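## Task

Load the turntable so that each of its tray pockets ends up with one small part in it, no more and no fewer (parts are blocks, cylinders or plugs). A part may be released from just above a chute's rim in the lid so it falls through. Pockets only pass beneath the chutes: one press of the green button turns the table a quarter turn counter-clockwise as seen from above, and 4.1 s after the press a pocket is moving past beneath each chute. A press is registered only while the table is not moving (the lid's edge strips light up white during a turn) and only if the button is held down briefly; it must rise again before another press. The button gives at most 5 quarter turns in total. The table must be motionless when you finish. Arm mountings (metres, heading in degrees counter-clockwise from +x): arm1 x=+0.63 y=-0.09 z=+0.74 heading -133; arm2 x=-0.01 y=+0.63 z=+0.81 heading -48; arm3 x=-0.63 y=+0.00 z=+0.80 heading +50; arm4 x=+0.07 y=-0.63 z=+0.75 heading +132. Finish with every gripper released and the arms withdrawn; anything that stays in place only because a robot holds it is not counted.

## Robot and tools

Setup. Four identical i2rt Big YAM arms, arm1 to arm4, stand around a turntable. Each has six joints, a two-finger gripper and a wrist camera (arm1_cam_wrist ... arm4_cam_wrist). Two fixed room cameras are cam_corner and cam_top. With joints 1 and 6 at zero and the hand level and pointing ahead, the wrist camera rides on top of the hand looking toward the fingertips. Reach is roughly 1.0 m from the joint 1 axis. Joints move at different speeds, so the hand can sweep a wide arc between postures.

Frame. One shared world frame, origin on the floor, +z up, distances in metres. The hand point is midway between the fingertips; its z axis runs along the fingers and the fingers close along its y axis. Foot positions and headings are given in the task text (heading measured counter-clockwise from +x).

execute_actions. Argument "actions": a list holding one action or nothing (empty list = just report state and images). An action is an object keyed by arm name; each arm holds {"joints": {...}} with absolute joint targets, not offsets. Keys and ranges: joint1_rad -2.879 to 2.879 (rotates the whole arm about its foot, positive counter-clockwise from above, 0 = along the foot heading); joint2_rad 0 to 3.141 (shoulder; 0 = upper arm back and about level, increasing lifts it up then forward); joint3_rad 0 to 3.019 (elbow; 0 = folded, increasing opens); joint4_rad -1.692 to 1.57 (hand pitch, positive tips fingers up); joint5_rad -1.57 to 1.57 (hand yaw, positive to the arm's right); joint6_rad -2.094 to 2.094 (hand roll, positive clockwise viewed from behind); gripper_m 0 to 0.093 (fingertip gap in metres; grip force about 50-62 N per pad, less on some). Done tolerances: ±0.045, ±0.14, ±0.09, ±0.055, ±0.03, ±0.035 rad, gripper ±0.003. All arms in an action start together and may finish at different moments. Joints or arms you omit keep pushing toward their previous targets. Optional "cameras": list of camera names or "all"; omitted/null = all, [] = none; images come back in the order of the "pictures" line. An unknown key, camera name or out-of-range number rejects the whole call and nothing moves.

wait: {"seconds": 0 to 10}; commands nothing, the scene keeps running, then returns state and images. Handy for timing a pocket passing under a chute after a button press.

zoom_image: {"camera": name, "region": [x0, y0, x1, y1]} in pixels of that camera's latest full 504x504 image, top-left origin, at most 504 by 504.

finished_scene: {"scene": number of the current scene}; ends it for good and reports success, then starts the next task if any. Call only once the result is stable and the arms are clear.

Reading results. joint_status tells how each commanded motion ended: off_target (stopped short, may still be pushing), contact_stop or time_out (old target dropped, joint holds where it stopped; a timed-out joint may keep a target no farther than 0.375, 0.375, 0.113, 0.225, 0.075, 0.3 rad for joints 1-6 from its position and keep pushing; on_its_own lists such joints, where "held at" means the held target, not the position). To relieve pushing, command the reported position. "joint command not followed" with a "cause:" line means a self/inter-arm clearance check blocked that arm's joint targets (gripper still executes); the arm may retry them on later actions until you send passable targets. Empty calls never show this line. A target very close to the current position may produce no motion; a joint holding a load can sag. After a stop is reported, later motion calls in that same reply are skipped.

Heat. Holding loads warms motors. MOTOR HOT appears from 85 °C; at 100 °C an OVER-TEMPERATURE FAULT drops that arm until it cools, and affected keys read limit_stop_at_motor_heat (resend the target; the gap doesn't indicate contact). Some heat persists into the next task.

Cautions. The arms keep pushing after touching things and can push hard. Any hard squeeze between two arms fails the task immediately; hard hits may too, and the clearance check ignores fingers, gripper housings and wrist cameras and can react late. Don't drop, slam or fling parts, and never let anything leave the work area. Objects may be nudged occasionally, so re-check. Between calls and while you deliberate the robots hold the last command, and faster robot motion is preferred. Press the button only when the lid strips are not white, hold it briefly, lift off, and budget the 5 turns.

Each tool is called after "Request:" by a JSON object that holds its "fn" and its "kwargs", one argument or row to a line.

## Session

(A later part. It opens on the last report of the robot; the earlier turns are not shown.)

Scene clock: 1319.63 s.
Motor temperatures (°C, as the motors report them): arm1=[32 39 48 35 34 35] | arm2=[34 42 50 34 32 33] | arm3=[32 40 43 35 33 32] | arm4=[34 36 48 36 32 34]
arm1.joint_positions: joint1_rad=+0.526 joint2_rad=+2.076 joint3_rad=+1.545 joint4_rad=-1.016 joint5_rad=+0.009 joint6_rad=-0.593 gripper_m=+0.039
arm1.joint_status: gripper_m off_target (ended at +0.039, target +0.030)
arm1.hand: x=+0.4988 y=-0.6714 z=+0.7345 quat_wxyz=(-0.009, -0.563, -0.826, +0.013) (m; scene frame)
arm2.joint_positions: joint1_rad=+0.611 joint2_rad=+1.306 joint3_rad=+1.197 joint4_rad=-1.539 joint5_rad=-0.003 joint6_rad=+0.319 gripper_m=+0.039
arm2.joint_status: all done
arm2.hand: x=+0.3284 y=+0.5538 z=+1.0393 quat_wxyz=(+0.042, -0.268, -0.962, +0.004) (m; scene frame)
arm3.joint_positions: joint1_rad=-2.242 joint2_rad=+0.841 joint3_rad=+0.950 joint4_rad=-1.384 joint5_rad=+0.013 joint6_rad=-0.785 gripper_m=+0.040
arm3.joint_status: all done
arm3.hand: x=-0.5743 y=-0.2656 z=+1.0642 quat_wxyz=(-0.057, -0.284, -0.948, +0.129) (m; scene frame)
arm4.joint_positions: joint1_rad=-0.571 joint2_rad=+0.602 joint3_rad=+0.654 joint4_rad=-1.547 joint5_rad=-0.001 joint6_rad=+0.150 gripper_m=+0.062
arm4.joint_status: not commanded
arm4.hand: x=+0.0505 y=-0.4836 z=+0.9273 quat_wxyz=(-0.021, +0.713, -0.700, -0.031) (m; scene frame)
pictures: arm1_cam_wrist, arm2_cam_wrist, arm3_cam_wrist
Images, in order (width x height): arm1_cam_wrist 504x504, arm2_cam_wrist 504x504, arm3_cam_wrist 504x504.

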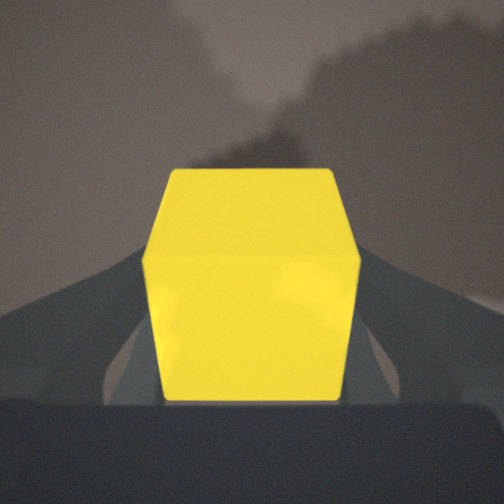

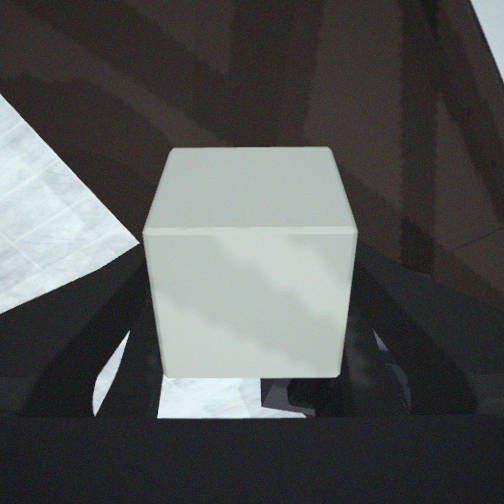

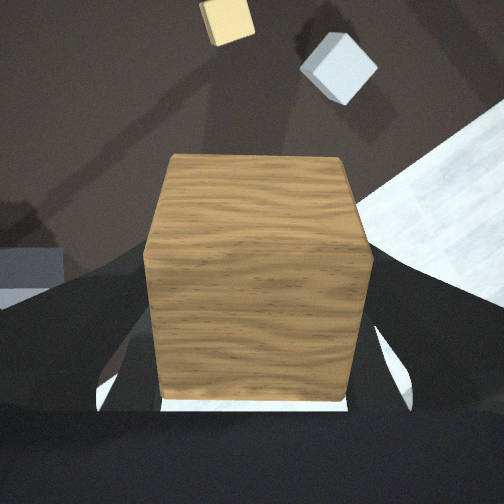

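Request:
{"fn": "execute_actions", "kwargs": {
  "actions": [
    {"arm1":{"joints":{"joint2_rad":1.2}},"arm2":{"joints":{"joint1_rad":-0.76,"joint2_rad":1.0,"joint6_rad":-0.09}},"arm3":{"joints":{"joint1_rad":-0.988,"joint4_rad":-1.195,"joint6_rad":-0.165}}}
  ],
  "cameras": []
}}

Request:
{"fn": "execute_actions", "kwargs": {
  "actions": [
    {"arm1":{"joints":{"joint2_rad":0.78,"joint3_rad":0.8,"joint4_rad":-1.588}},"arm2":{"joints":{"joint2_rad":1.535,"joint3_rad":1.083,"joint4_rad":-1.102}},"arm3":{"joints":{"joint2_rad":1.245,"joint3_rad":0.851}}}
  ],
  "cameras": []
}}

Request:
{"fn": "execute_actions", "kwargs": {
  "actions": [
    {"arm1":{"joints":{"joint1_rad":-1.11,"joint6_rad":-0.33}}}
  ],
  "cameras": []
}}

Request:
{"fn": "execute_actions", "kwargs": {
  "actions": [
    {"arm1":{"joints":{"joint2_rad":1.15,"joint3_rad":1.385,"joint4_rad":-1.41}}}
  ],
  "cameras": []
}}

Request:
{"fn": "execute_actions", "kwargs": {
  "actions": [
    {"arm1":{"joints":{"joint1_rad":-1.016,"joint2_rad":1.486,"joint4_rad":-1.40}}}
  ]
}}

Scene clock: 1338.57 s.
Motor temperatures (°C, as the motors report them): arm1=[32 39 47 35 34 35] | arm2=[34 39 50 34 32 33] | arm3=[32 38 44 35 33 32] | arm4=[34 35 48 36 32 34]
arm1.joint_positions: joint1_rad=+0.526 joint2_rad=+1.198 joint3_rad=+1.532 joint4_rad=-1.010 joint5_rad=+0.009 joint6_rad=-0.593 gripper_m=+0.039
arm1.joint_status: all done
arm1.hand: x=+0.5136 y=-0.5691 z=+1.2229 quat_wxyz=(-0.164, -0.511, -0.741, +0.403) (m; scene frame)
arm2.joint_positions: joint1_rad=-0.758 joint2_rad=+1.003 joint3_rad=+1.197 joint4_rad=-1.539 joint5_rad=-0.002 joint6_rad=-0.078 gripper_m=+0.039
arm2.joint_status: all done
arm2.hand: x=-0.0179 y=+0.3265 z=+1.1361 quat_wxyz=(-0.075, -0.682, -0.722, +0.087) (m; scene frame)
arm3.joint_positions: joint1_rad=-0.991 joint2_rad=+0.844 joint3_rad=+0.950 joint4_rad=-1.216 joint5_rad=+0.011 joint6_rad=-0.173 gripper_m=+0.040
arm3.joint_status: all done
arm3.hand: x=-0.3189 y=-0.0376 z=+1.0778 quat_wxyz=(-0.219, +0.026, -0.975, +0.033) (m; scene frame)
arm4.joint_positions: joint1_rad=-0.571 joint2_rad=+0.602 joint3_rad=+0.654 joint4_rad=-1.547 joint5_rad=-0.001 joint6_rad=+0.150 gripper_m=+0.062
arm4.joint_status: not commanded
arm4.hand: x=+0.0505 y=-0.4836 z=+0.9273 quat_wxyz=(-0.021, +0.713, -0.700, -0.031) (m; scene frame)
pictures: none
No camera images: the call's "cameras" was empty. Leave "cameras" out to get every camera's image.

Scene clock: 1339.97 s.
Motor temperatures (°C, as the motors report them): arm1=[32 39 47 35 34 35] | arm2=[34 39 50 34 32 33] | arm3=[32 38 44 35 33 32] | arm4=[34 35 48 36 32 34]
arm1.joint_positions: joint1_rad=+0.526 joint2_rad=+0.779 joint3_rad=+0.802 joint4_rad=-1.575 joint5_rad=+0.009 joint6_rad=-0.593 gripper_m=+0.039
arm1.joint_status: all done
arm1.hand: x=+0.5850 y=-0.2659 z=+0.9497 quat_wxyz=(-0.008, -0.563, -0.826, +0.011) (m; scene frame)
arm2.joint_positions: joint1_rad=-0.758 joint2_rad=+1.539 joint3_rad=+1.079 joint4_rad=-1.114 joint5_rad=-0.002 joint6_rad=-0.078 gripper_m=+0.039
arm2.joint_status: all done
arm2.hand: x=-0.0221 y=+0.2115 z=+0.9122 quat_wxyz=(+0.001, -0.687, -0.727, +0.003) (m; scene frame)
arm3.joint_positions: joint1_rad=-0.991 joint2_rad=+1.251 joint3_rad=+0.847 joint4_rad=-1.211 joint5_rad=+0.011 joint6_rad=-0.173 gripper_m=+0.040
arm3.joint_status: all done
arm3.hand: x=-0.3232 y=-0.0355 z=+0.9150 quat_wxyz=(+0.029, +0.029, -0.999, -0.003) (m; scene frame)
arm4.joint_positions: joint1_rad=-0.571 joint2_rad=+0.602 joint3_rad=+0.654 joint4_rad=-1.547 joint5_rad=-0.001 joint6_rad=+0.150 gripper_m=+0.062
arm4.joint_status: not commanded
arm4.hand: x=+0.0505 y=-0.4836 z=+0.9273 quat_wxyz=(-0.021, +0.713, -0.700, -0.031) (m; scene frame)
pictures: none
No camera images: the call's "cameras" was empty. Leave "cameras" out to get every camera's image.

Scene clock: 1341.77 s.
Motor temperatures (°C, as the motors report them): arm1=[32 39 47 35 34 35] | arm2=[34 39 50 34 32 33] | arm3=[32 38 44 35 33 32] | arm4=[34 35 48 36 32 34]
arm1.joint_positions: joint1_rad=-1.105 joint2_rad=+0.779 joint3_rad=+0.802 joint4_rad=-1.575 joint5_rad=+0.011 joint6_rad=-0.337 gripper_m=+0.039
arm1.joint_status: all done
arm1.hand: x=+0.4483 y=-0.0308 z=+0.9455 quat_wxyz=(+0.003, -1.000, -0.030, +0.001) (m; scene frame)
arm2.joint_positions: joint1_rad=-0.758 joint2_rad=+1.539 joint3_rad=+1.079 joint4_rad=-1.114 joint5_rad=-0.002 joint6_rad=-0.078 gripper_m=+0.039
arm2.joint_status: not commanded
arm2.hand: x=-0.0221 y=+0.2115 z=+0.9122 quat_wxyz=(+0.001, -0.687, -0.727, +0.003) (m; scene frame)
arm3.joint_positions: joint1_rad=-0.991 joint2_rad=+1.251 joint3_rad=+0.847 joint4_rad=-1.211 joint5_rad=+0.011 joint6_rad=-0.173 gripper_m=+0.040
arm3.joint_status: not commanded
arm3.hand: x=-0.3232 y=-0.0355 z=+0.9150 quat_wxyz=(+0.029, +0.029, -0.999, -0.003) (m; scene frame)
arm4.joint_positions: joint1_rad=-0.571 joint2_rad=+0.602 joint3_rad=+0.654 joint4_rad=-1.547 joint5_rad=-0.001 joint6_rad=+0.150 gripper_m=+0.062
arm4.joint_status: not commanded
arm4.hand: x=+0.0505 y=-0.4836 z=+0.9273 quat_wxyz=(-0.021, +0.713, -0.700, -0.031) (m; scene frame)
pictures: none
No camera images: the call's "cameras" was empty. Leave "cameras" out to get every camera's image.

Scene clock: 1343.07 s.
Motor temperatures (°C, as the motors report them): arm1=[32 39 48 35 34 35] | arm2=[34 39 50 34 32 33] | arm3=[32 38 44 35 33 32] | arm4=[34 35 48 36 32 34]
arm1.joint_positions: joint1_rad=-1.105 joint2_rad=+1.151 joint3_rad=+1.345 joint4_rad=-1.421 joint5_rad=+0.011 joint6_rad=-0.337 gripper_m=+0.039
arm1.joint_status: all done
arm1.hand: x=+0.2536 y=+0.0256 z=+1.0804 quat_wxyz=(+0.052, -0.986, -0.028, +0.155) (m; scene frame)
arm2.joint_positions: joint1_rad=-0.758 joint2_rad=+1.539 joint3_rad=+1.079 joint4_rad=-1.114 joint5_rad=-0.002 joint6_rad=-0.078 gripper_m=+0.039
arm2.joint_status: not commanded
arm2.hand: x=-0.0221 y=+0.2115 z=+0.9122 quat_wxyz=(+0.001, -0.687, -0.727, +0.003) (m; scene frame)
arm3.joint_positions: joint1_rad=-0.991 joint2_rad=+1.251 joint3_rad=+0.847 joint4_rad=-1.211 joint5_rad=+0.011 joint6_rad=-0.173 gripper_m=+0.040
arm3.joint_status: not commanded
arm3.hand: x=-0.3232 y=-0.0355 z=+0.9150 quat_wxyz=(+0.029, +0.029, -0.999, -0.003) (m; scene frame)
arm4.joint_positions: joint1_rad=-0.571 joint2_rad=+0.602 joint3_rad=+0.654 joint4_rad=-1.547 joint5_rad=-0.001 joint6_rad=+0.150 gripper_m=+0.062
arm4.joint_status: not commanded
arm4.hand: x=+0.0505 y=-0.4836 z=+0.9273 quat_wxyz=(-0.021, +0.713, -0.700, -0.031) (m; scene frame)
pictures: none
No camera images: the call's "cameras" was empty. Leave "cameras" out to get every camera's image.

Scene clock: 1344.33 s.
Motor temperatures (°C, as the motors report them): arm1=[32 39 48 35 34 35] | arm2=[34 39 50 34 32 33] | arm3=[32 38 44 35 33 32] | arm4=[34 35 48 36 32 34]
arm1.joint_positions: joint1_rad=-1.014 joint2_rad=+1.496 joint3_rad=+1.353 joint4_rad=-1.412 joint5_rad=+0.010 joint6_rad=-0.337 gripper_m=+0.039
arm1.joint_status: all done
arm1.hand: x=+0.1921 y=+0.0004 z=+0.9465 quat_wxyz=(+0.001, -0.997, -0.075, +0.000) (m; scene frame)
arm2.joint_positions: joint1_rad=-0.758 joint2_rad=+1.539 joint3_rad=+1.079 joint4_rad=-1.114 joint5_rad=-0.002 joint6_rad=-0.078 gripper_m=+0.039
arm2.joint_status: not commanded
arm2.hand: x=-0.0221 y=+0.2115 z=+0.9122 quat_wxyz=(+0.001, -0.687, -0.727, +0.003) (m; scene frame)
arm3.joint_positions: joint1_rad=-0.991 joint2_rad=+1.251 joint3_rad=+0.847 joint4_rad=-1.211 joint5_rad=+0.011 joint6_rad=-0.173 gripper_m=+0.040
arm3.joint_status: not commanded
arm3.hand: x=-0.3232 y=-0.0355 z=+0.9150 quat_wxyz=(+0.029, +0.029, -0.999, -0.003) (m; scene frame)
arm4.joint_positions: joint1_rad=-0.571 joint2_rad=+0.602 joint3_rad=+0.654 joint4_rad=-1.547 joint5_rad=-0.001 joint6_rad=+0.150 gripper_m=+0.062
arm4.joint_status: not commanded
arm4.hand: x=+0.0505 y=-0.4836 z=+0.9273 quat_wxyz=(-0.021, +0.713, -0.700, -0.031) (m; scene frame)
pictures: arm1_cam_wrist, arm2_cam_wrist, arm3_cam_wrist, arm4_cam_wrist, cam_corner, cam_top
Images, in order (width x height): arm1_cam_wrist 504x504, arm2_cam_wrist 504x504, arm3_cam_wrist 504x504, arm4_cam_wrist 504x504, cam_corner 504x504, cam_top 504x504.

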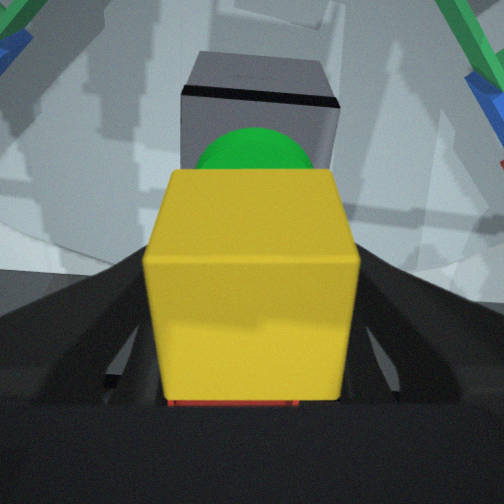

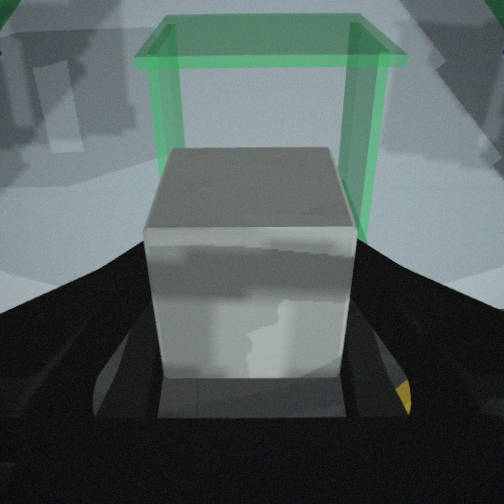

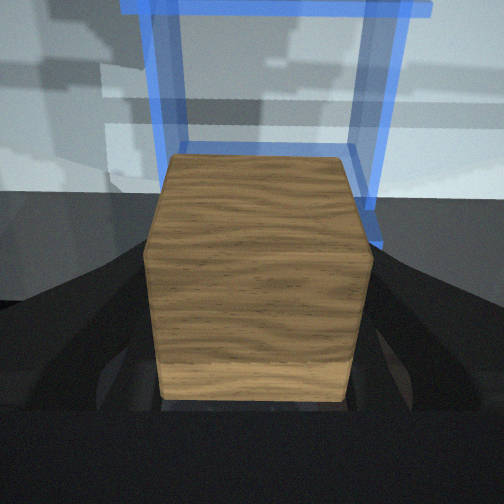

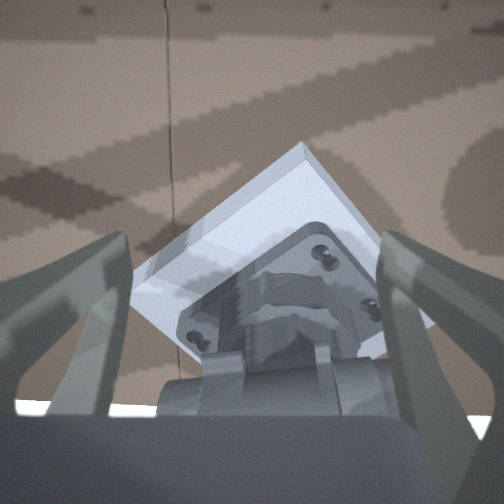

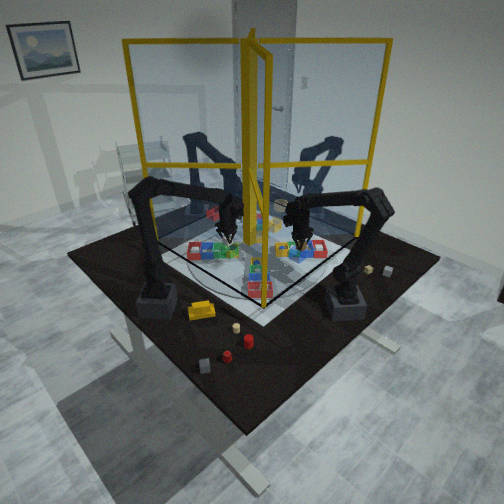

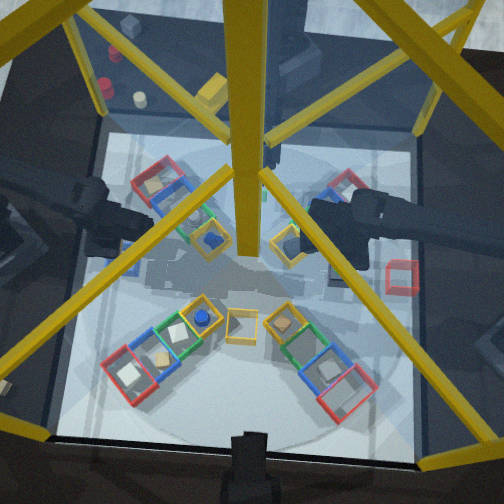

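Request:
{"fn": "execute_actions", "kwargs": {
  "actions": [
    {"arm3":{"joints":{"joint4_rad":-1.137}}}
  ],
  "cameras": ["arm3_cam_wrist"]
}}

Scene clock: 1353.80 s.
Motor temperatures (°C, as the motors report them): arm1=[32 39 50 35 34 35] | arm2=[34 39 50 34 32 33] | arm3=[32 38 44 35 33 32] | arm4=[34 35 48 36 32 34]
arm1.joint_positions: joint1_rad=-1.014 joint2_rad=+1.496 joint3_rad=+1.353 joint4_rad=-1.412 joint5_rad=+0.010 joint6_rad=-0.337 gripper_m=+0.039
arm1.joint_status: not commanded
arm1.hand: x=+0.1921 y=+0.0004 z=+0.9465 quat_wxyz=(+0.001, -0.997, -0.075, +0.000) (m; scene frame)
arm2.joint_positions: joint1_rad=-0.758 joint2_rad=+1.539 joint3_rad=+1.079 joint4_rad=-1.114 joint5_rad=-0.002 joint6_rad=-0.078 gripper_m=+0.039
arm2.joint_status: not commanded
arm2.hand: x=-0.0221 y=+0.2115 z=+0.9122 quat_wxyz=(+0.001, -0.687, -0.727, +0.003) (m; scene frame)
arm3.joint_positions: joint1_rad=-0.991 joint2_rad=+1.251 joint3_rad=+0.847 joint4_rad=-1.156 joint5_rad=+0.011 joint6_rad=-0.173 gripper_m=+0.040
arm3.joint_status: all done
arm3.hand: x=-0.3096 y=-0.0371 z=+0.9146 quat_wxyz=(+0.001, +0.029, -1.000, +0.001) (m; scene frame)
arm4.joint_positions: joint1_rad=-0.571 joint2_rad=+0.602 joint3_rad=+0.654 joint4_rad=-1.547 joint5_rad=-0.001 joint6_rad=+0.150 gripper_m=+0.062
arm4.joint_status: not commanded
arm4.hand: x=+0.0505 y=-0.4836 z=+0.9273 quat_wxyz=(-0.021, +0.713, -0.700, -0.031) (m; scene frame)
pictures: arm3_cam_wrist
Images, in order (width x height): arm3_cam_wrist 504x504.

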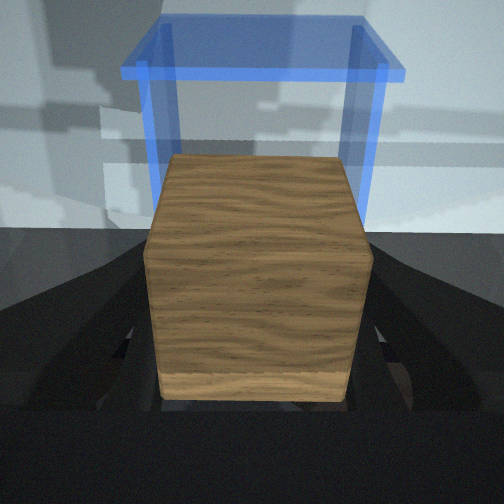

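Request:
{"fn": "execute_actions", "kwargs": {
  "actions": [
    {"arm1":{"joints":{"joint2_rad":1.511,"joint3_rad":1.226,"joint4_rad":-1.275}}}
  ],
  "cameras": []
}}

Request:
{"fn": "execute_actions", "kwargs": {
  "actions": [
    {"arm1":{"joints":{"joint1_rad":-1.11,"joint2_rad":1.15,"joint4_rad":-1.41}}}
  ],
  "cameras": []
}}

Request:
{"fn": "execute_actions", "kwargs": {
  "actions": [
    {"arm1":{"joints":{"joint3_rad":0.978,"gripper_m":0.035}}}
  ],
  "cameras": ["cam_top"]
}}

Request:
{"fn": "wait", "kwargs": {
  "seconds": 1.0
}}

Request:
{"fn": "execute_actions", "kwargs": {
  "actions": [
    {"arm1":{"joints":{"gripper_m":0.062}},"arm2":{"joints":{"gripper_m":0.062}},"arm3":{"joints":{"gripper_m":0.062}}}
  ],
  "cameras": ["cam_top"]
}}

Request:
{"fn": "wait", "kwargs": {
  "seconds": 4.5
}}

Scene clock: 1364.93 s.
Motor temperatures (°C, as the motors report them): arm1=[32 38 50 35 34 35] | arm2=[34 39 50 34 32 33] | arm3=[32 38 44 35 33 32] | arm4=[34 35 48 36 32 34]
arm1.joint_positions: joint1_rad=-1.014 joint2_rad=+1.480 joint3_rad=+1.265 joint4_rad=-1.287 joint5_rad=+0.010 joint6_rad=-0.337 gripper_m=+0.039
arm1.joint_status: all done
arm1.hand: x=+0.1905 y=+0.0004 z=+0.9204 quat_wxyz=(+0.008, -0.997, -0.075, +0.025) (m; scene frame)
arm2.joint_positions: joint1_rad=-0.758 joint2_rad=+1.539 joint3_rad=+1.079 joint4_rad=-1.114 joint5_rad=-0.002 joint6_rad=-0.078 gripper_m=+0.039
arm2.joint_status: not commanded
arm2.hand: x=-0.0221 y=+0.2115 z=+0.9122 quat_wxyz=(+0.001, -0.687, -0.727, +0.003) (m; scene frame)
arm3.joint_positions: joint1_rad=-0.991 joint2_rad=+1.251 joint3_rad=+0.847 joint4_rad=-1.156 joint5_rad=+0.011 joint6_rad=-0.173 gripper_m=+0.040
arm3.joint_status: not commanded
arm3.hand: x=-0.3096 y=-0.0371 z=+0.9146 quat_wxyz=(+0.001, +0.029, -1.000, +0.001) (m; scene frame)
arm4.joint_positions: joint1_rad=-0.571 joint2_rad=+0.602 joint3_rad=+0.654 joint4_rad=-1.547 joint5_rad=-0.001 joint6_rad=+0.150 gripper_m=+0.062
arm4.joint_status: not commanded
arm4.hand: x=+0.0505 y=-0.4836 z=+0.9273 quat_wxyz=(-0.021, +0.713, -0.700, -0.031) (m; scene frame)
pictures: none
No camera images: the call's "cameras" was empty. Leave "cameras" out to get every camera's image.

Scene clock: 1366.27 s.
Motor temperatures (°C, as the motors report them): arm1=[32 38 50 35 34 35] | arm2=[34 39 50 34 32 33] | arm3=[32 38 44 35 33 32] | arm4=[34 35 48 36 32 34]
arm1.joint_positions: joint1_rad=-1.118 joint2_rad=+1.138 joint3_rad=+1.225 joint4_rad=-1.396 joint5_rad=+0.010 joint6_rad=-0.336 gripper_m=+0.039
arm1.joint_status: all done
arm1.hand: x=+0.2733 y=+0.0248 z=+1.0328 quat_wxyz=(+0.040, -0.992, -0.021, +0.116) (m; scene frame)
arm2.joint_positions: joint1_rad=-0.758 joint2_rad=+1.539 joint3_rad=+1.079 joint4_rad=-1.114 joint5_rad=-0.002 joint6_rad=-0.078 gripper_m=+0.039
arm2.joint_status: not commanded
arm2.hand: x=-0.0221 y=+0.2115 z=+0.9122 quat_wxyz=(+0.001, -0.687, -0.727, +0.003) (m; scene frame)
arm3.joint_positions: joint1_rad=-0.991 joint2_rad=+1.251 joint3_rad=+0.847 joint4_rad=-1.156 joint5_rad=+0.011 joint6_rad=-0.173 gripper_m=+0.040
arm3.joint_status: not commanded
arm3.hand: x=-0.3096 y=-0.0371 z=+0.9146 quat_wxyz=(+0.001, +0.029, -1.000, +0.001) (m; scene frame)
arm4.joint_positions: joint1_rad=-0.571 joint2_rad=+0.602 joint3_rad=+0.654 joint4_rad=-1.547 joint5_rad=-0.001 joint6_rad=+0.150 gripper_m=+0.062
arm4.joint_status: not commanded
arm4.hand: x=+0.0505 y=-0.4836 z=+0.9273 quat_wxyz=(-0.021, +0.713, -0.700, -0.031) (m; scene frame)
pictures: none
No camera images: the call's "cameras" was empty. Leave "cameras" out to get every camera's image.

Scene clock: 1367.20 s.
Motor temperatures (°C, as the motors report them): arm1=[32 38 50 35 34 35] | arm2=[34 39 50 34 32 33] | arm3=[32 38 44 35 33 32] | arm4=[34 35 48 36 32 34]
arm1.joint_positions: joint1_rad=-1.118 joint2_rad=+1.142 joint3_rad=+0.980 joint4_rad=-1.398 joint5_rad=+0.010 joint6_rad=-0.336 gripper_m=+0.039
arm1.joint_status: gripper_m off_target (ended at +0.039, target +0.035); the others done
arm1.hand: x=+0.3353 y=+0.0056 z=+0.9314 quat_wxyz=(+0.001, -1.000, -0.023, -0.003) (m; scene frame)
arm2.joint_positions: joint1_rad=-0.758 joint2_rad=+1.539 joint3_rad=+1.079 joint4_rad=-1.114 joint5_rad=-0.002 joint6_rad=-0.078 gripper_m=+0.039
arm2.joint_status: not commanded
arm2.hand: x=-0.0221 y=+0.2115 z=+0.9122 quat_wxyz=(+0.001, -0.687, -0.727, +0.003) (m; scene frame)
arm3.joint_positions: joint1_rad=-0.991 joint2_rad=+1.251 joint3_rad=+0.847 joint4_rad=-1.156 joint5_rad=+0.011 joint6_rad=-0.173 gripper_m=+0.040
arm3.joint_status: not commanded
arm3.hand: x=-0.3096 y=-0.0371 z=+0.9146 quat_wxyz=(+0.001, +0.029, -1.000, +0.001) (m; scene frame)
arm4.joint_positions: joint1_rad=-0.571 joint2_rad=+0.602 joint3_rad=+0.654 joint4_rad=-1.547 joint5_rad=-0.001 joint6_rad=+0.150 gripper_m=+0.062
arm4.joint_status: not commanded
arm4.hand: x=+0.0505 y=-0.4836 z=+0.9273 quat_wxyz=(-0.021, +0.713, -0.700, -0.031) (m; scene frame)
pictures: cam_top
Images, in order (width x height): cam_top 504x504.

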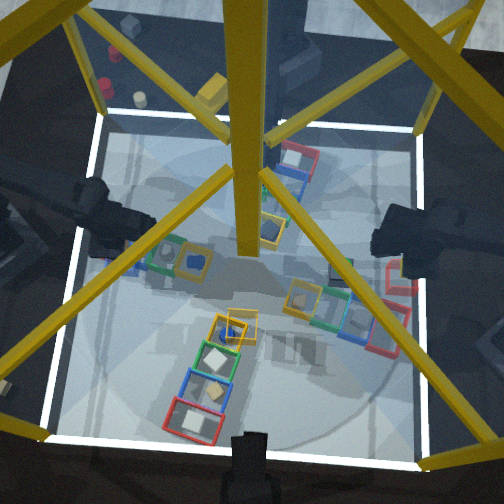

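Scene clock: 1368.20 s.
Motor temperatures (°C, as the motors report them): arm1=[32 38 50 35 34 35] | arm2=[34 39 50 34 32 33] | arm3=[32 38 44 35 33 32] | arm4=[34 35 48 36 32 34]
arm1.joint_positions: joint1_rad=-1.118 joint2_rad=+1.142 joint3_rad=+0.980 joint4_rad=-1.398 joint5_rad=+0.010 joint6_rad=-0.336 gripper_m=+0.039
arm1.joint_status: gripper_m off_target (ended at +0.039, target +0.035); the others done
arm1.hand: x=+0.3353 y=+0.0056 z=+0.9314 quat_wxyz=(+0.001, -1.000, -0.023, -0.003) (m; scene frame)
arm2.joint_positions: joint1_rad=-0.758 joint2_rad=+1.539 joint3_rad=+1.079 joint4_rad=-1.114 joint5_rad=-0.002 joint6_rad=-0.078 gripper_m=+0.039
arm2.joint_status: not commanded
arm2.hand: x=-0.0221 y=+0.2115 z=+0.9122 quat_wxyz=(+0.001, -0.687, -0.727, +0.003) (m; scene frame)
arm3.joint_positions: joint1_rad=-0.991 joint2_rad=+1.251 joint3_rad=+0.847 joint4_rad=-1.156 joint5_rad=+0.011 joint6_rad=-0.173 gripper_m=+0.040
arm3.joint_status: not commanded
arm3.hand: x=-0.3096 y=-0.0371 z=+0.9146 quat_wxyz=(+0.001, +0.029, -1.000, +0.001) (m; scene frame)
arm4.joint_positions: joint1_rad=-0.571 joint2_rad=+0.602 joint3_rad=+0.654 joint4_rad=-1.547 joint5_rad=-0.001 joint6_rad=+0.150 gripper_m=+0.062
arm4.joint_status: not commanded
arm4.hand: x=+0.0505 y=-0.4836 z=+0.9273 quat_wxyz=(-0.021, +0.713, -0.700, -0.031) (m; scene frame)
wait: 1.00 s; at rest by 0.27 s
pictures: arm1_cam_wrist, arm2_cam_wrist, arm3_cam_wrist, arm4_cam_wrist, cam_corner, cam_top
Images, in order (width x height): arm1_cam_wrist 504x504, arm2_cam_wrist 504x504, arm3_cam_wrist 504x504, arm4_cam_wrist 504x504, cam_corner 504x504, cam_top 504x504.

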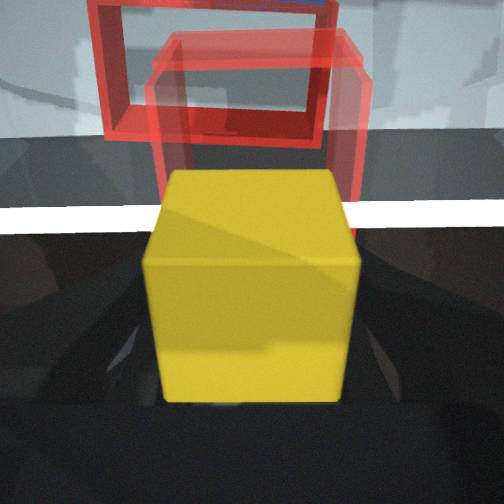

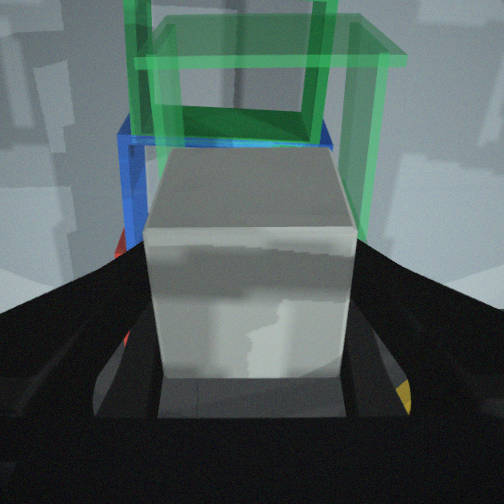

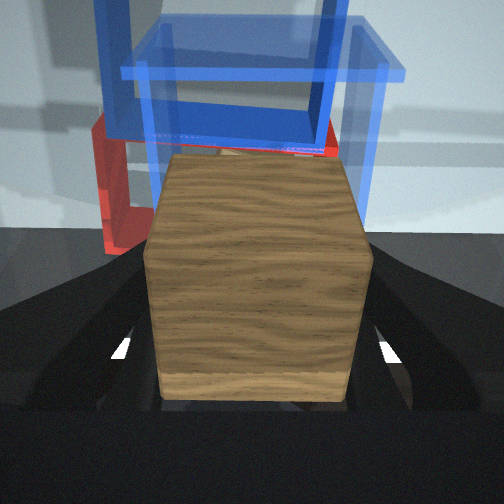

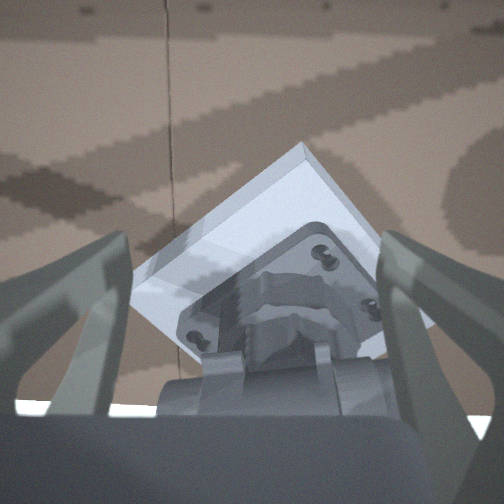

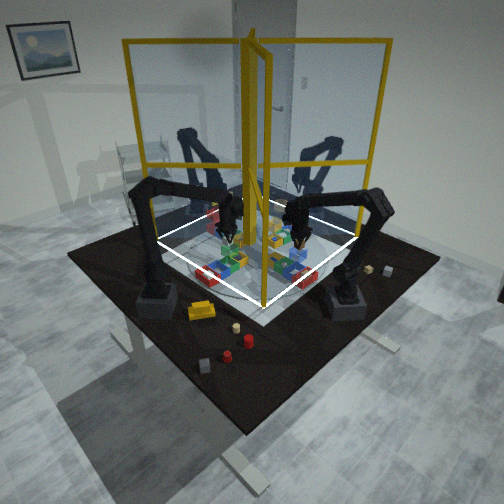

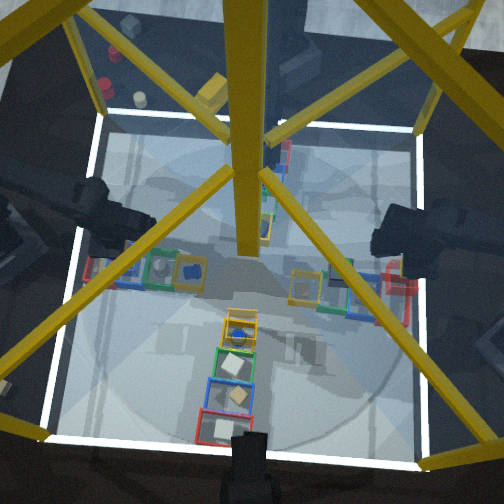

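Scene clock: 1368.73 s.
Motor temperatures (°C, as the motors report them): arm1=[32 38 50 35 34 35] | arm2=[34 39 50 34 32 33] | arm3=[32 38 44 35 33 32] | arm4=[34 35 48 36 32 34]
arm1.joint_positions: joint1_rad=-1.118 joint2_rad=+1.142 joint3_rad=+0.980 joint4_rad=-1.398 joint5_rad=+0.010 joint6_rad=-0.336 gripper_m=+0.062
arm1.joint_status: all done
arm1.hand: x=+0.3353 y=+0.0056 z=+0.9314 quat_wxyz=(+0.001, -1.000, -0.023, -0.003) (m; scene frame)
arm2.joint_positions: joint1_rad=-0.758 joint2_rad=+1.539 joint3_rad=+1.079 joint4_rad=-1.114 joint5_rad=-0.002 joint6_rad=-0.079 gripper_m=+0.062
arm2.joint_status: all done
arm2.hand: x=-0.0221 y=+0.2115 z=+0.9122 quat_wxyz=(+0.001, -0.687, -0.727, +0.003) (m; scene frame)
arm3.joint_positions: joint1_rad=-0.991 joint2_rad=+1.251 joint3_rad=+0.847 joint4_rad=-1.156 joint5_rad=+0.011 joint6_rad=-0.173 gripper_m=+0.062
arm3.joint_status: all done
arm3.hand: x=-0.3096 y=-0.0371 z=+0.9146 quat_wxyz=(+0.001, +0.029, -1.000, +0.001) (m; scene frame)
arm4.joint_positions: joint1_rad=-0.571 joint2_rad=+0.602 joint3_rad=+0.654 joint4_rad=-1.547 joint5_rad=-0.001 joint6_rad=+0.150 gripper_m=+0.062
arm4.joint_status: not commanded
arm4.hand: x=+0.0505 y=-0.4836 z=+0.9273 quat_wxyz=(-0.021, +0.713, -0.700, -0.031) (m; scene frame)
pictures: cam_top
Images, in order (width x height): cam_top 504x504.

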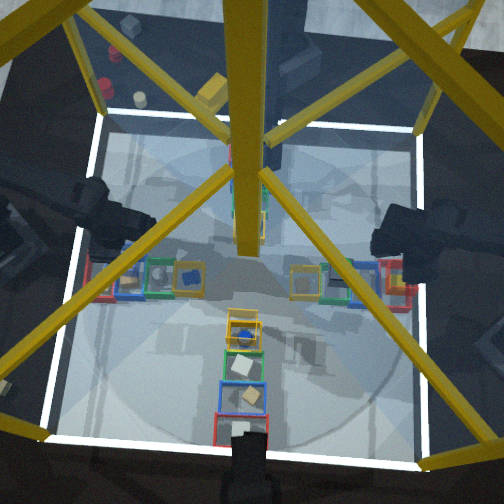

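Scene clock: 1373.23 s.
Motor temperatures (°C, as the motors report them): arm1=[32 38 49 35 34 35] | arm2=[34 39 50 34 32 33] | arm3=[32 38 44 35 33 32] | arm4=[34 35 48 36 32 34]
arm1.joint_positions: joint1_rad=-1.118 joint2_rad=+1.142 joint3_rad=+0.980 joint4_rad=-1.398 joint5_rad=+0.010 joint6_rad=-0.336 gripper_m=+0.062
arm1.joint_status: all done
arm1.hand: x=+0.3353 y=+0.0056 z=+0.9314 quat_wxyz=(+0.001, -1.000, -0.023, -0.003) (m; scene frame)
arm2.joint_positions: joint1_rad=-0.758 joint2_rad=+1.539 joint3_rad=+1.079 joint4_rad=-1.114 joint5_rad=-0.002 joint6_rad=-0.079 gripper_m=+0.062
arm2.joint_status: all done
arm2.hand: x=-0.0221 y=+0.2115 z=+0.9122 quat_wxyz=(+0.001, -0.687, -0.727, +0.003) (m; scene frame)
arm3.joint_positions: joint1_rad=-0.991 joint2_rad=+1.251 joint3_rad=+0.847 joint4_rad=-1.156 joint5_rad=+0.011 joint6_rad=-0.173 gripper_m=+0.062
arm3.joint_status: all done
arm3.hand: x=-0.3096 y=-0.0371 z=+0.9146 quat_wxyz=(+0.001, +0.029, -1.000, +0.001) (m; scene frame)
arm4.joint_positions: joint1_rad=-0.571 joint2_rad=+0.602 joint3_rad=+0.654 joint4_rad=-1.547 joint5_rad=-0.001 joint6_rad=+0.150 gripper_m=+0.062
arm4.joint_status: not commanded
arm4.hand: x=+0.0505 y=-0.4836 z=+0.9273 quat_wxyz=(-0.021, +0.713, -0.700, -0.031) (m; scene frame)
wait: 4.50 s; at rest by 0.27 s
pictures: arm1_cam_wrist, arm2_cam_wrist, arm3_cam_wrist, arm4_cam_wrist, cam_corner, cam_top
Images, in order (width x height): arm1_cam_wrist 504x504, arm2_cam_wrist 504x504, arm3_cam_wrist 504x504, arm4_cam_wrist 504x504, cam_corner 504x504, cam_top 504x504.

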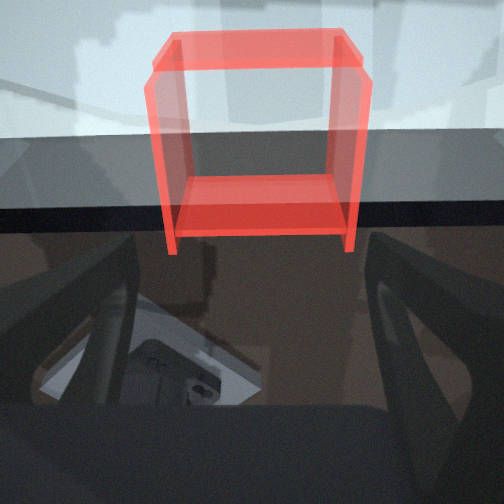

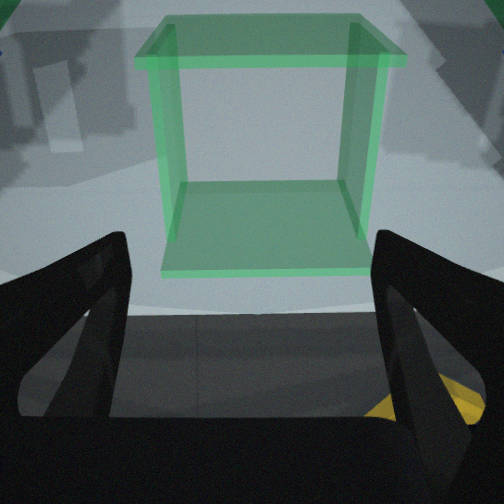

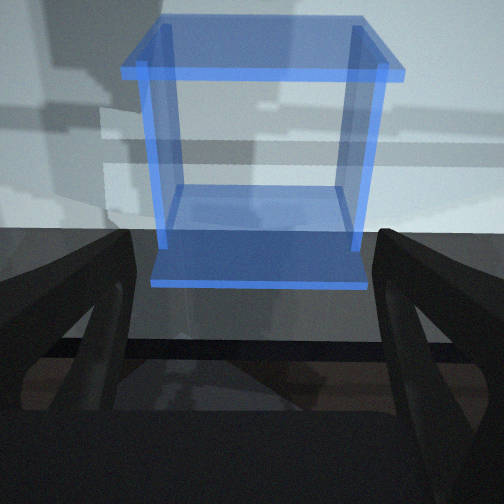

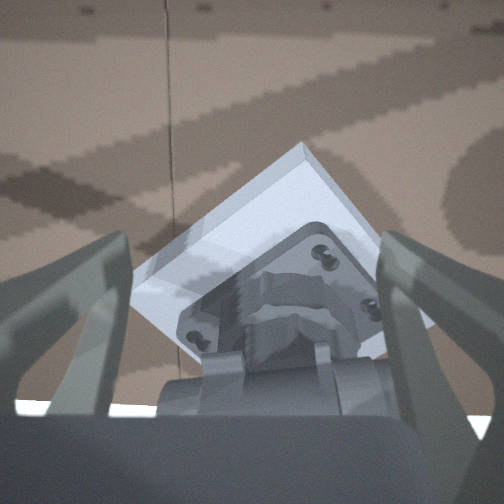

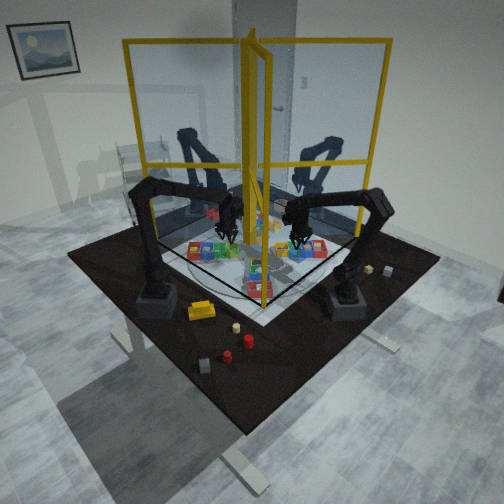

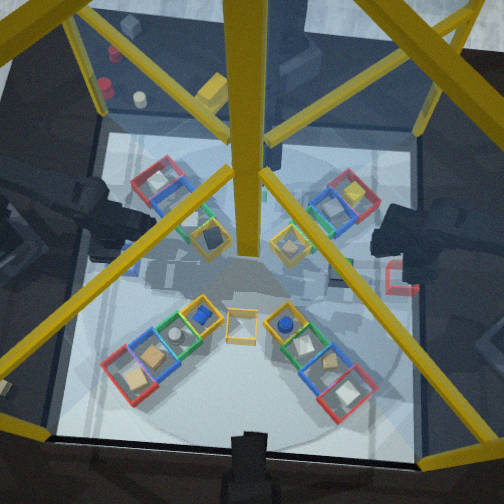

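Request:
{"fn": "execute_actions", "kwargs": {
  "actions": [
    {"arm1":{"joints":{"joint3_rad":1.385,"gripper_m":0.0}},"arm2":{"joints":{"joint2_rad":1.0,"joint4_rad":-1.5,"gripper_m":0.08}},"arm3":{"joints":{"joint2_rad":0.85,"joint4_rad":-1.4,"gripper_m":0.075}}}
  ],
  "cameras": []
}}

Request:
{"fn": "execute_actions", "kwargs": {
  "actions": [
    {"arm1":{"joints":{"joint1_rad":-1.016,"joint2_rad":1.486,"joint4_rad":-1.40}},"arm2":{"joints":{"joint1_rad":-2.195,"joint6_rad":0}},"arm3":{"joints":{"joint1_rad":-2.225,"joint6_rad":0}}}
  ],
  "cameras": []
}}

Request:
{"fn": "execute_actions", "kwargs": {
  "actions": [
    {"arm2":{"joints":{"joint2_rad":1.806,"joint3_rad":1.12,"joint4_rad":-0.85}},"arm3":{"joints":{"joint2_rad":1.517,"joint3_rad":0.726,"joint4_rad":-0.77}}}
  ]
}}

Scene clock: 1398.40 s.
Motor temperatures (°C, as the motors report them): arm1=[32 37 49 35 34 35] | arm2=[34 39 50 34 32 33] | arm3=[32 38 44 35 33 32] | arm4=[34 35 48 36 32 34]
arm1.joint_positions: joint1_rad=-1.118 joint2_rad=+1.144 joint3_rad=+1.350 joint4_rad=-1.400 joint5_rad=+0.010 joint6_rad=-0.336 gripper_m=+0.000
arm1.joint_status: all done
arm1.hand: x=+0.2513 y=+0.0317 z=+1.0869 quat_wxyz=(+0.057, -0.984, -0.021, +0.170) (m; scene frame)
arm2.joint_positions: joint1_rad=-0.758 joint2_rad=+0.992 joint3_rad=+1.079 joint4_rad=-1.490 joint5_rad=-0.002 joint6_rad=-0.079 gripper_m=+0.080
arm2.joint_status: all done
arm2.hand: x=-0.0180 y=+0.3385 z=+1.0910 quat_wxyz=(-0.055, -0.684, -0.724, +0.066) (m; scene frame)
arm3.joint_positions: joint1_rad=-0.991 joint2_rad=+0.840 joint3_rad=+0.847 joint4_rad=-1.385 joint5_rad=+0.011 joint6_rad=-0.173 gripper_m=+0.075
arm3.joint_status: all done
arm3.hand: x=-0.3804 y=-0.0299 z=+1.0196 quat_wxyz=(-0.089, +0.028, -0.996, +0.014) (m; scene frame)
arm4.joint_positions: joint1_rad=-0.571 joint2_rad=+0.602 joint3_rad=+0.654 joint4_rad=-1.547 joint5_rad=-0.001 joint6_rad=+0.150 gripper_m=+0.062
arm4.joint_status: not commanded
arm4.hand: x=+0.0505 y=-0.4836 z=+0.9273 quat_wxyz=(-0.021, +0.713, -0.700, -0.031) (m; scene frame)
pictures: none
No camera images: the call's "cameras" was empty. Leave "cameras" out to get every camera's image.

Scene clock: 1400.10 s.
Motor temperatures (°C, as the motors report them): arm1=[32 37 49 35 34 35] | arm2=[34 39 50 34 32 33] | arm3=[32 38 44 35 33 32] | arm4=[34 35 48 36 32 34]
arm1.joint_positions: joint1_rad=-1.013 joint2_rad=+1.494 joint3_rad=+1.355 joint4_rad=-1.400 joint5_rad=+0.010 joint6_rad=-0.336 gripper_m=+0.000
arm1.joint_status: all done
arm1.hand: x=+0.1888 y=+0.0008 z=+0.9482 quat_wxyz=(+0.003, -0.997, -0.075, +0.007) (m; scene frame)
arm2.joint_positions: joint1_rad=-2.194 joint2_rad=+0.996 joint3_rad=+1.079 joint4_rad=-1.490 joint5_rad=-0.002 joint6_rad=-0.010 gripper_m=+0.080
arm2.joint_status: all done
arm2.hand: x=-0.3030 y=+0.5982 z=+1.0909 quat_wxyz=(-0.007, -0.994, -0.062, +0.085) (m; scene frame)
arm3.joint_positions: joint1_rad=-2.221 joint2_rad=+0.841 joint3_rad=+0.847 joint4_rad=-1.385 joint5_rad=+0.012 joint6_rad=-0.007 gripper_m=+0.075
arm3.joint_status: all done
arm3.hand: x=-0.5741 y=-0.2422 z=+1.0193 quat_wxyz=(-0.063, -0.618, -0.781, +0.064) (m; scene frame)
arm4.joint_positions: joint1_rad=-0.571 joint2_rad=+0.602 joint3_rad=+0.654 joint4_rad=-1.547 joint5_rad=-0.001 joint6_rad=+0.150 gripper_m=+0.062
arm4.joint_status: not commanded
arm4.hand: x=+0.0505 y=-0.4836 z=+0.9273 quat_wxyz=(-0.021, +0.713, -0.700, -0.031) (m; scene frame)
pictures: none
No camera images: the call's "cameras" was empty. Leave "cameras" out to get every camera's image.

Scene clock: 1401.53 s.
Motor temperatures (°C, as the motors report them): arm1=[32 37 49 35 34 35] | arm2=[34 39 50 34 32 33] | arm3=[32 38 44 35 33 32] | arm4=[34 35 48 36 32 34]
arm1.joint_positions: joint1_rad=-1.013 joint2_rad=+1.494 joint3_rad=+1.355 joint4_rad=-1.400 joint5_rad=+0.010 joint6_rad=-0.336 gripper_m=+0.000
arm1.joint_status: not commanded
arm1.hand: x=+0.1888 y=+0.0008 z=+0.9482 quat_wxyz=(+0.003, -0.997, -0.075, +0.007) (m; scene frame)
arm2.joint_positions: joint1_rad=-2.194 joint2_rad=+1.804 joint3_rad=+1.097 joint4_rad=-0.862 joint5_rad=-0.002 joint6_rad=-0.010 gripper_m=+0.080
arm2.joint_status: all done
arm2.hand: x=-0.4767 y=+0.5772 z=+0.8072 quat_wxyz=(-0.003, -0.998, -0.062, +0.005) (m; scene frame)
arm3.joint_positions: joint1_rad=-2.221 joint2_rad=+1.514 joint3_rad=+0.727 joint4_rad=-0.788 joint5_rad=+0.012 joint6_rad=-0.007 gripper_m=+0.075
arm3.joint_status: all done
arm3.hand: x=-0.5573 y=-0.3254 z=+0.7951 quat_wxyz=(+0.014, -0.620, -0.784, +0.003) (m; scene frame)
arm4.joint_positions: joint1_rad=-0.571 joint2_rad=+0.602 joint3_rad=+0.654 joint4_rad=-1.547 joint5_rad=-0.001 joint6_rad=+0.150 gripper_m=+0.062
arm4.joint_status: not commanded
arm4.hand: x=+0.0505 y=-0.4836 z=+0.9273 quat_wxyz=(-0.021, +0.713, -0.700, -0.031) (m; scene frame)
pictures: arm1_cam_wrist, arm2_cam_wrist, arm3_cam_wrist, arm4_cam_wrist, cam_corner, cam_top
Images, in order (width x height): arm1_cam_wrist 504x504, arm2_cam_wrist 504x504, arm3_cam_wrist 504x504, arm4_cam_wrist 504x504, cam_corner 504x504, cam_top 504x504.

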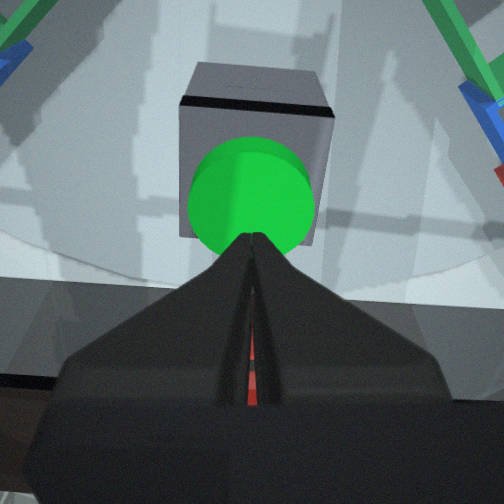

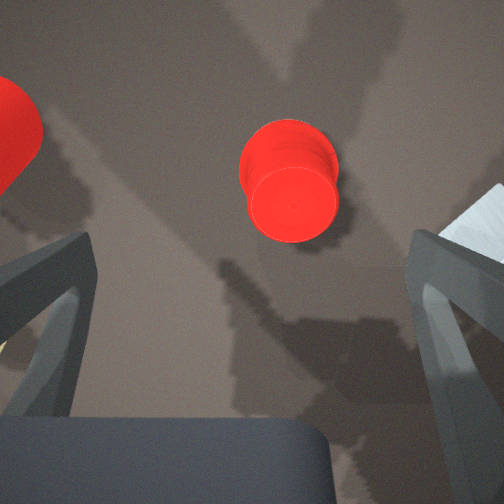

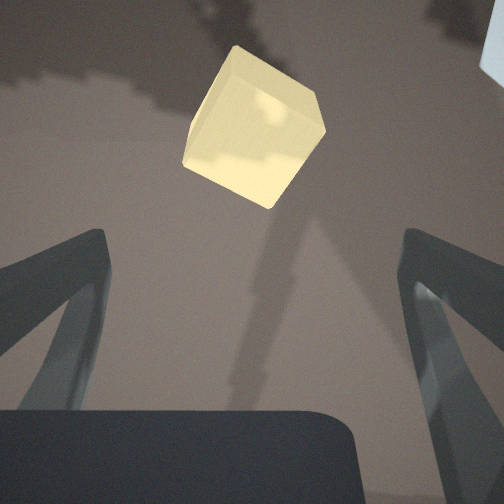

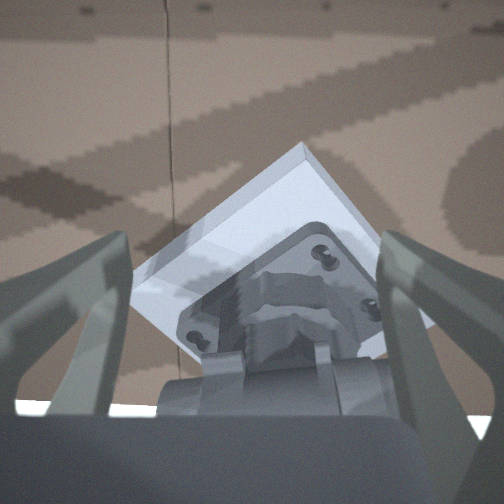

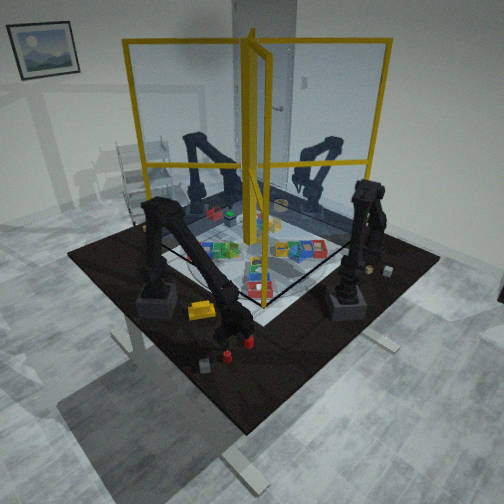

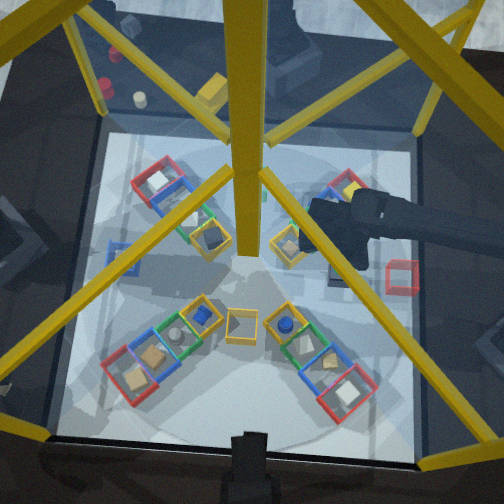

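Request:
{"fn": "execute_actions", "kwargs": {
  "actions": [
    {"arm2":{"joints":{"joint1_rad":-2.232,"joint3_rad":0.982,"joint4_rad":-0.74,"joint6_rad":0.4,"gripper_m":0.058}},"arm3":{"joints":{"joint3_rad":0.676,"joint4_rad":-0.72,"joint6_rad":0.53}}}
  ],
  "cameras": ["arm2_cam_wrist"]
}}

Scene clock: 1427.50 s.
Motor temperatures (°C, as the motors report them): arm1=[32 38 51 35 34 35] | arm2=[34 39 50 34 32 33] | arm3=[32 38 43 35 33 32] | arm4=[34 35 47 36 32 34]
arm1.joint_positions: joint1_rad=-1.013 joint2_rad=+1.494 joint3_rad=+1.355 joint4_rad=-1.400 joint5_rad=+0.010 joint6_rad=-0.336 gripper_m=+0.000
arm1.joint_status: not commanded
arm1.hand: x=+0.1888 y=+0.0008 z=+0.9482 quat_wxyz=(+0.003, -0.997, -0.075, +0.007) (m; scene frame)
arm2.joint_positions: joint1_rad=-2.233 joint2_rad=+1.800 joint3_rad=+0.976 joint4_rad=-0.752 joint5_rad=-0.002 joint6_rad=+0.388 gripper_m=+0.058
arm2.joint_status: all done
arm2.hand: x=-0.4448 y=+0.5978 z=+0.7753 quat_wxyz=(-0.003, -0.988, +0.156, +0.001) (m; scene frame)
arm3.joint_positions: joint1_rad=-2.221 joint2_rad=+1.514 joint3_rad=+0.675 joint4_rad=-0.738 joint5_rad=+0.012 joint6_rad=+0.521 gripper_m=+0.075
arm3.joint_status: all done
arm3.hand: x=-0.5608 y=-0.3108 z=+0.7817 quat_wxyz=(+0.013, -0.804, -0.595, +0.006) (m; scene frame)
arm4.joint_positions: joint1_rad=-0.571 joint2_rad=+0.602 joint3_rad=+0.654 joint4_rad=-1.547 joint5_rad=-0.001 joint6_rad=+0.150 gripper_m=+0.062
arm4.joint_status: not commanded
arm4.hand: x=+0.0505 y=-0.4836 z=+0.9273 quat_wxyz=(-0.021, +0.713, -0.700, -0.031) (m; scene frame)
pictures: arm2_cam_wrist
Images, in order (width x height): arm2_cam_wrist 504x504.

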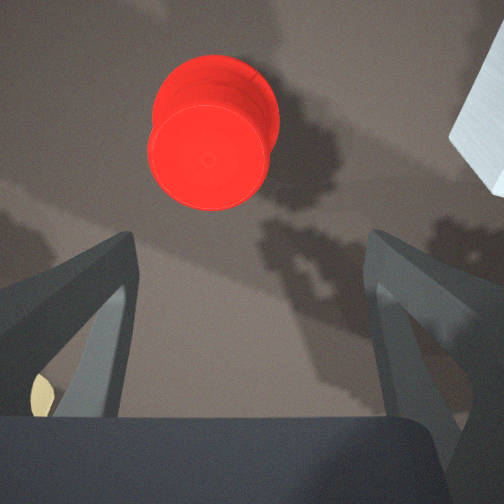

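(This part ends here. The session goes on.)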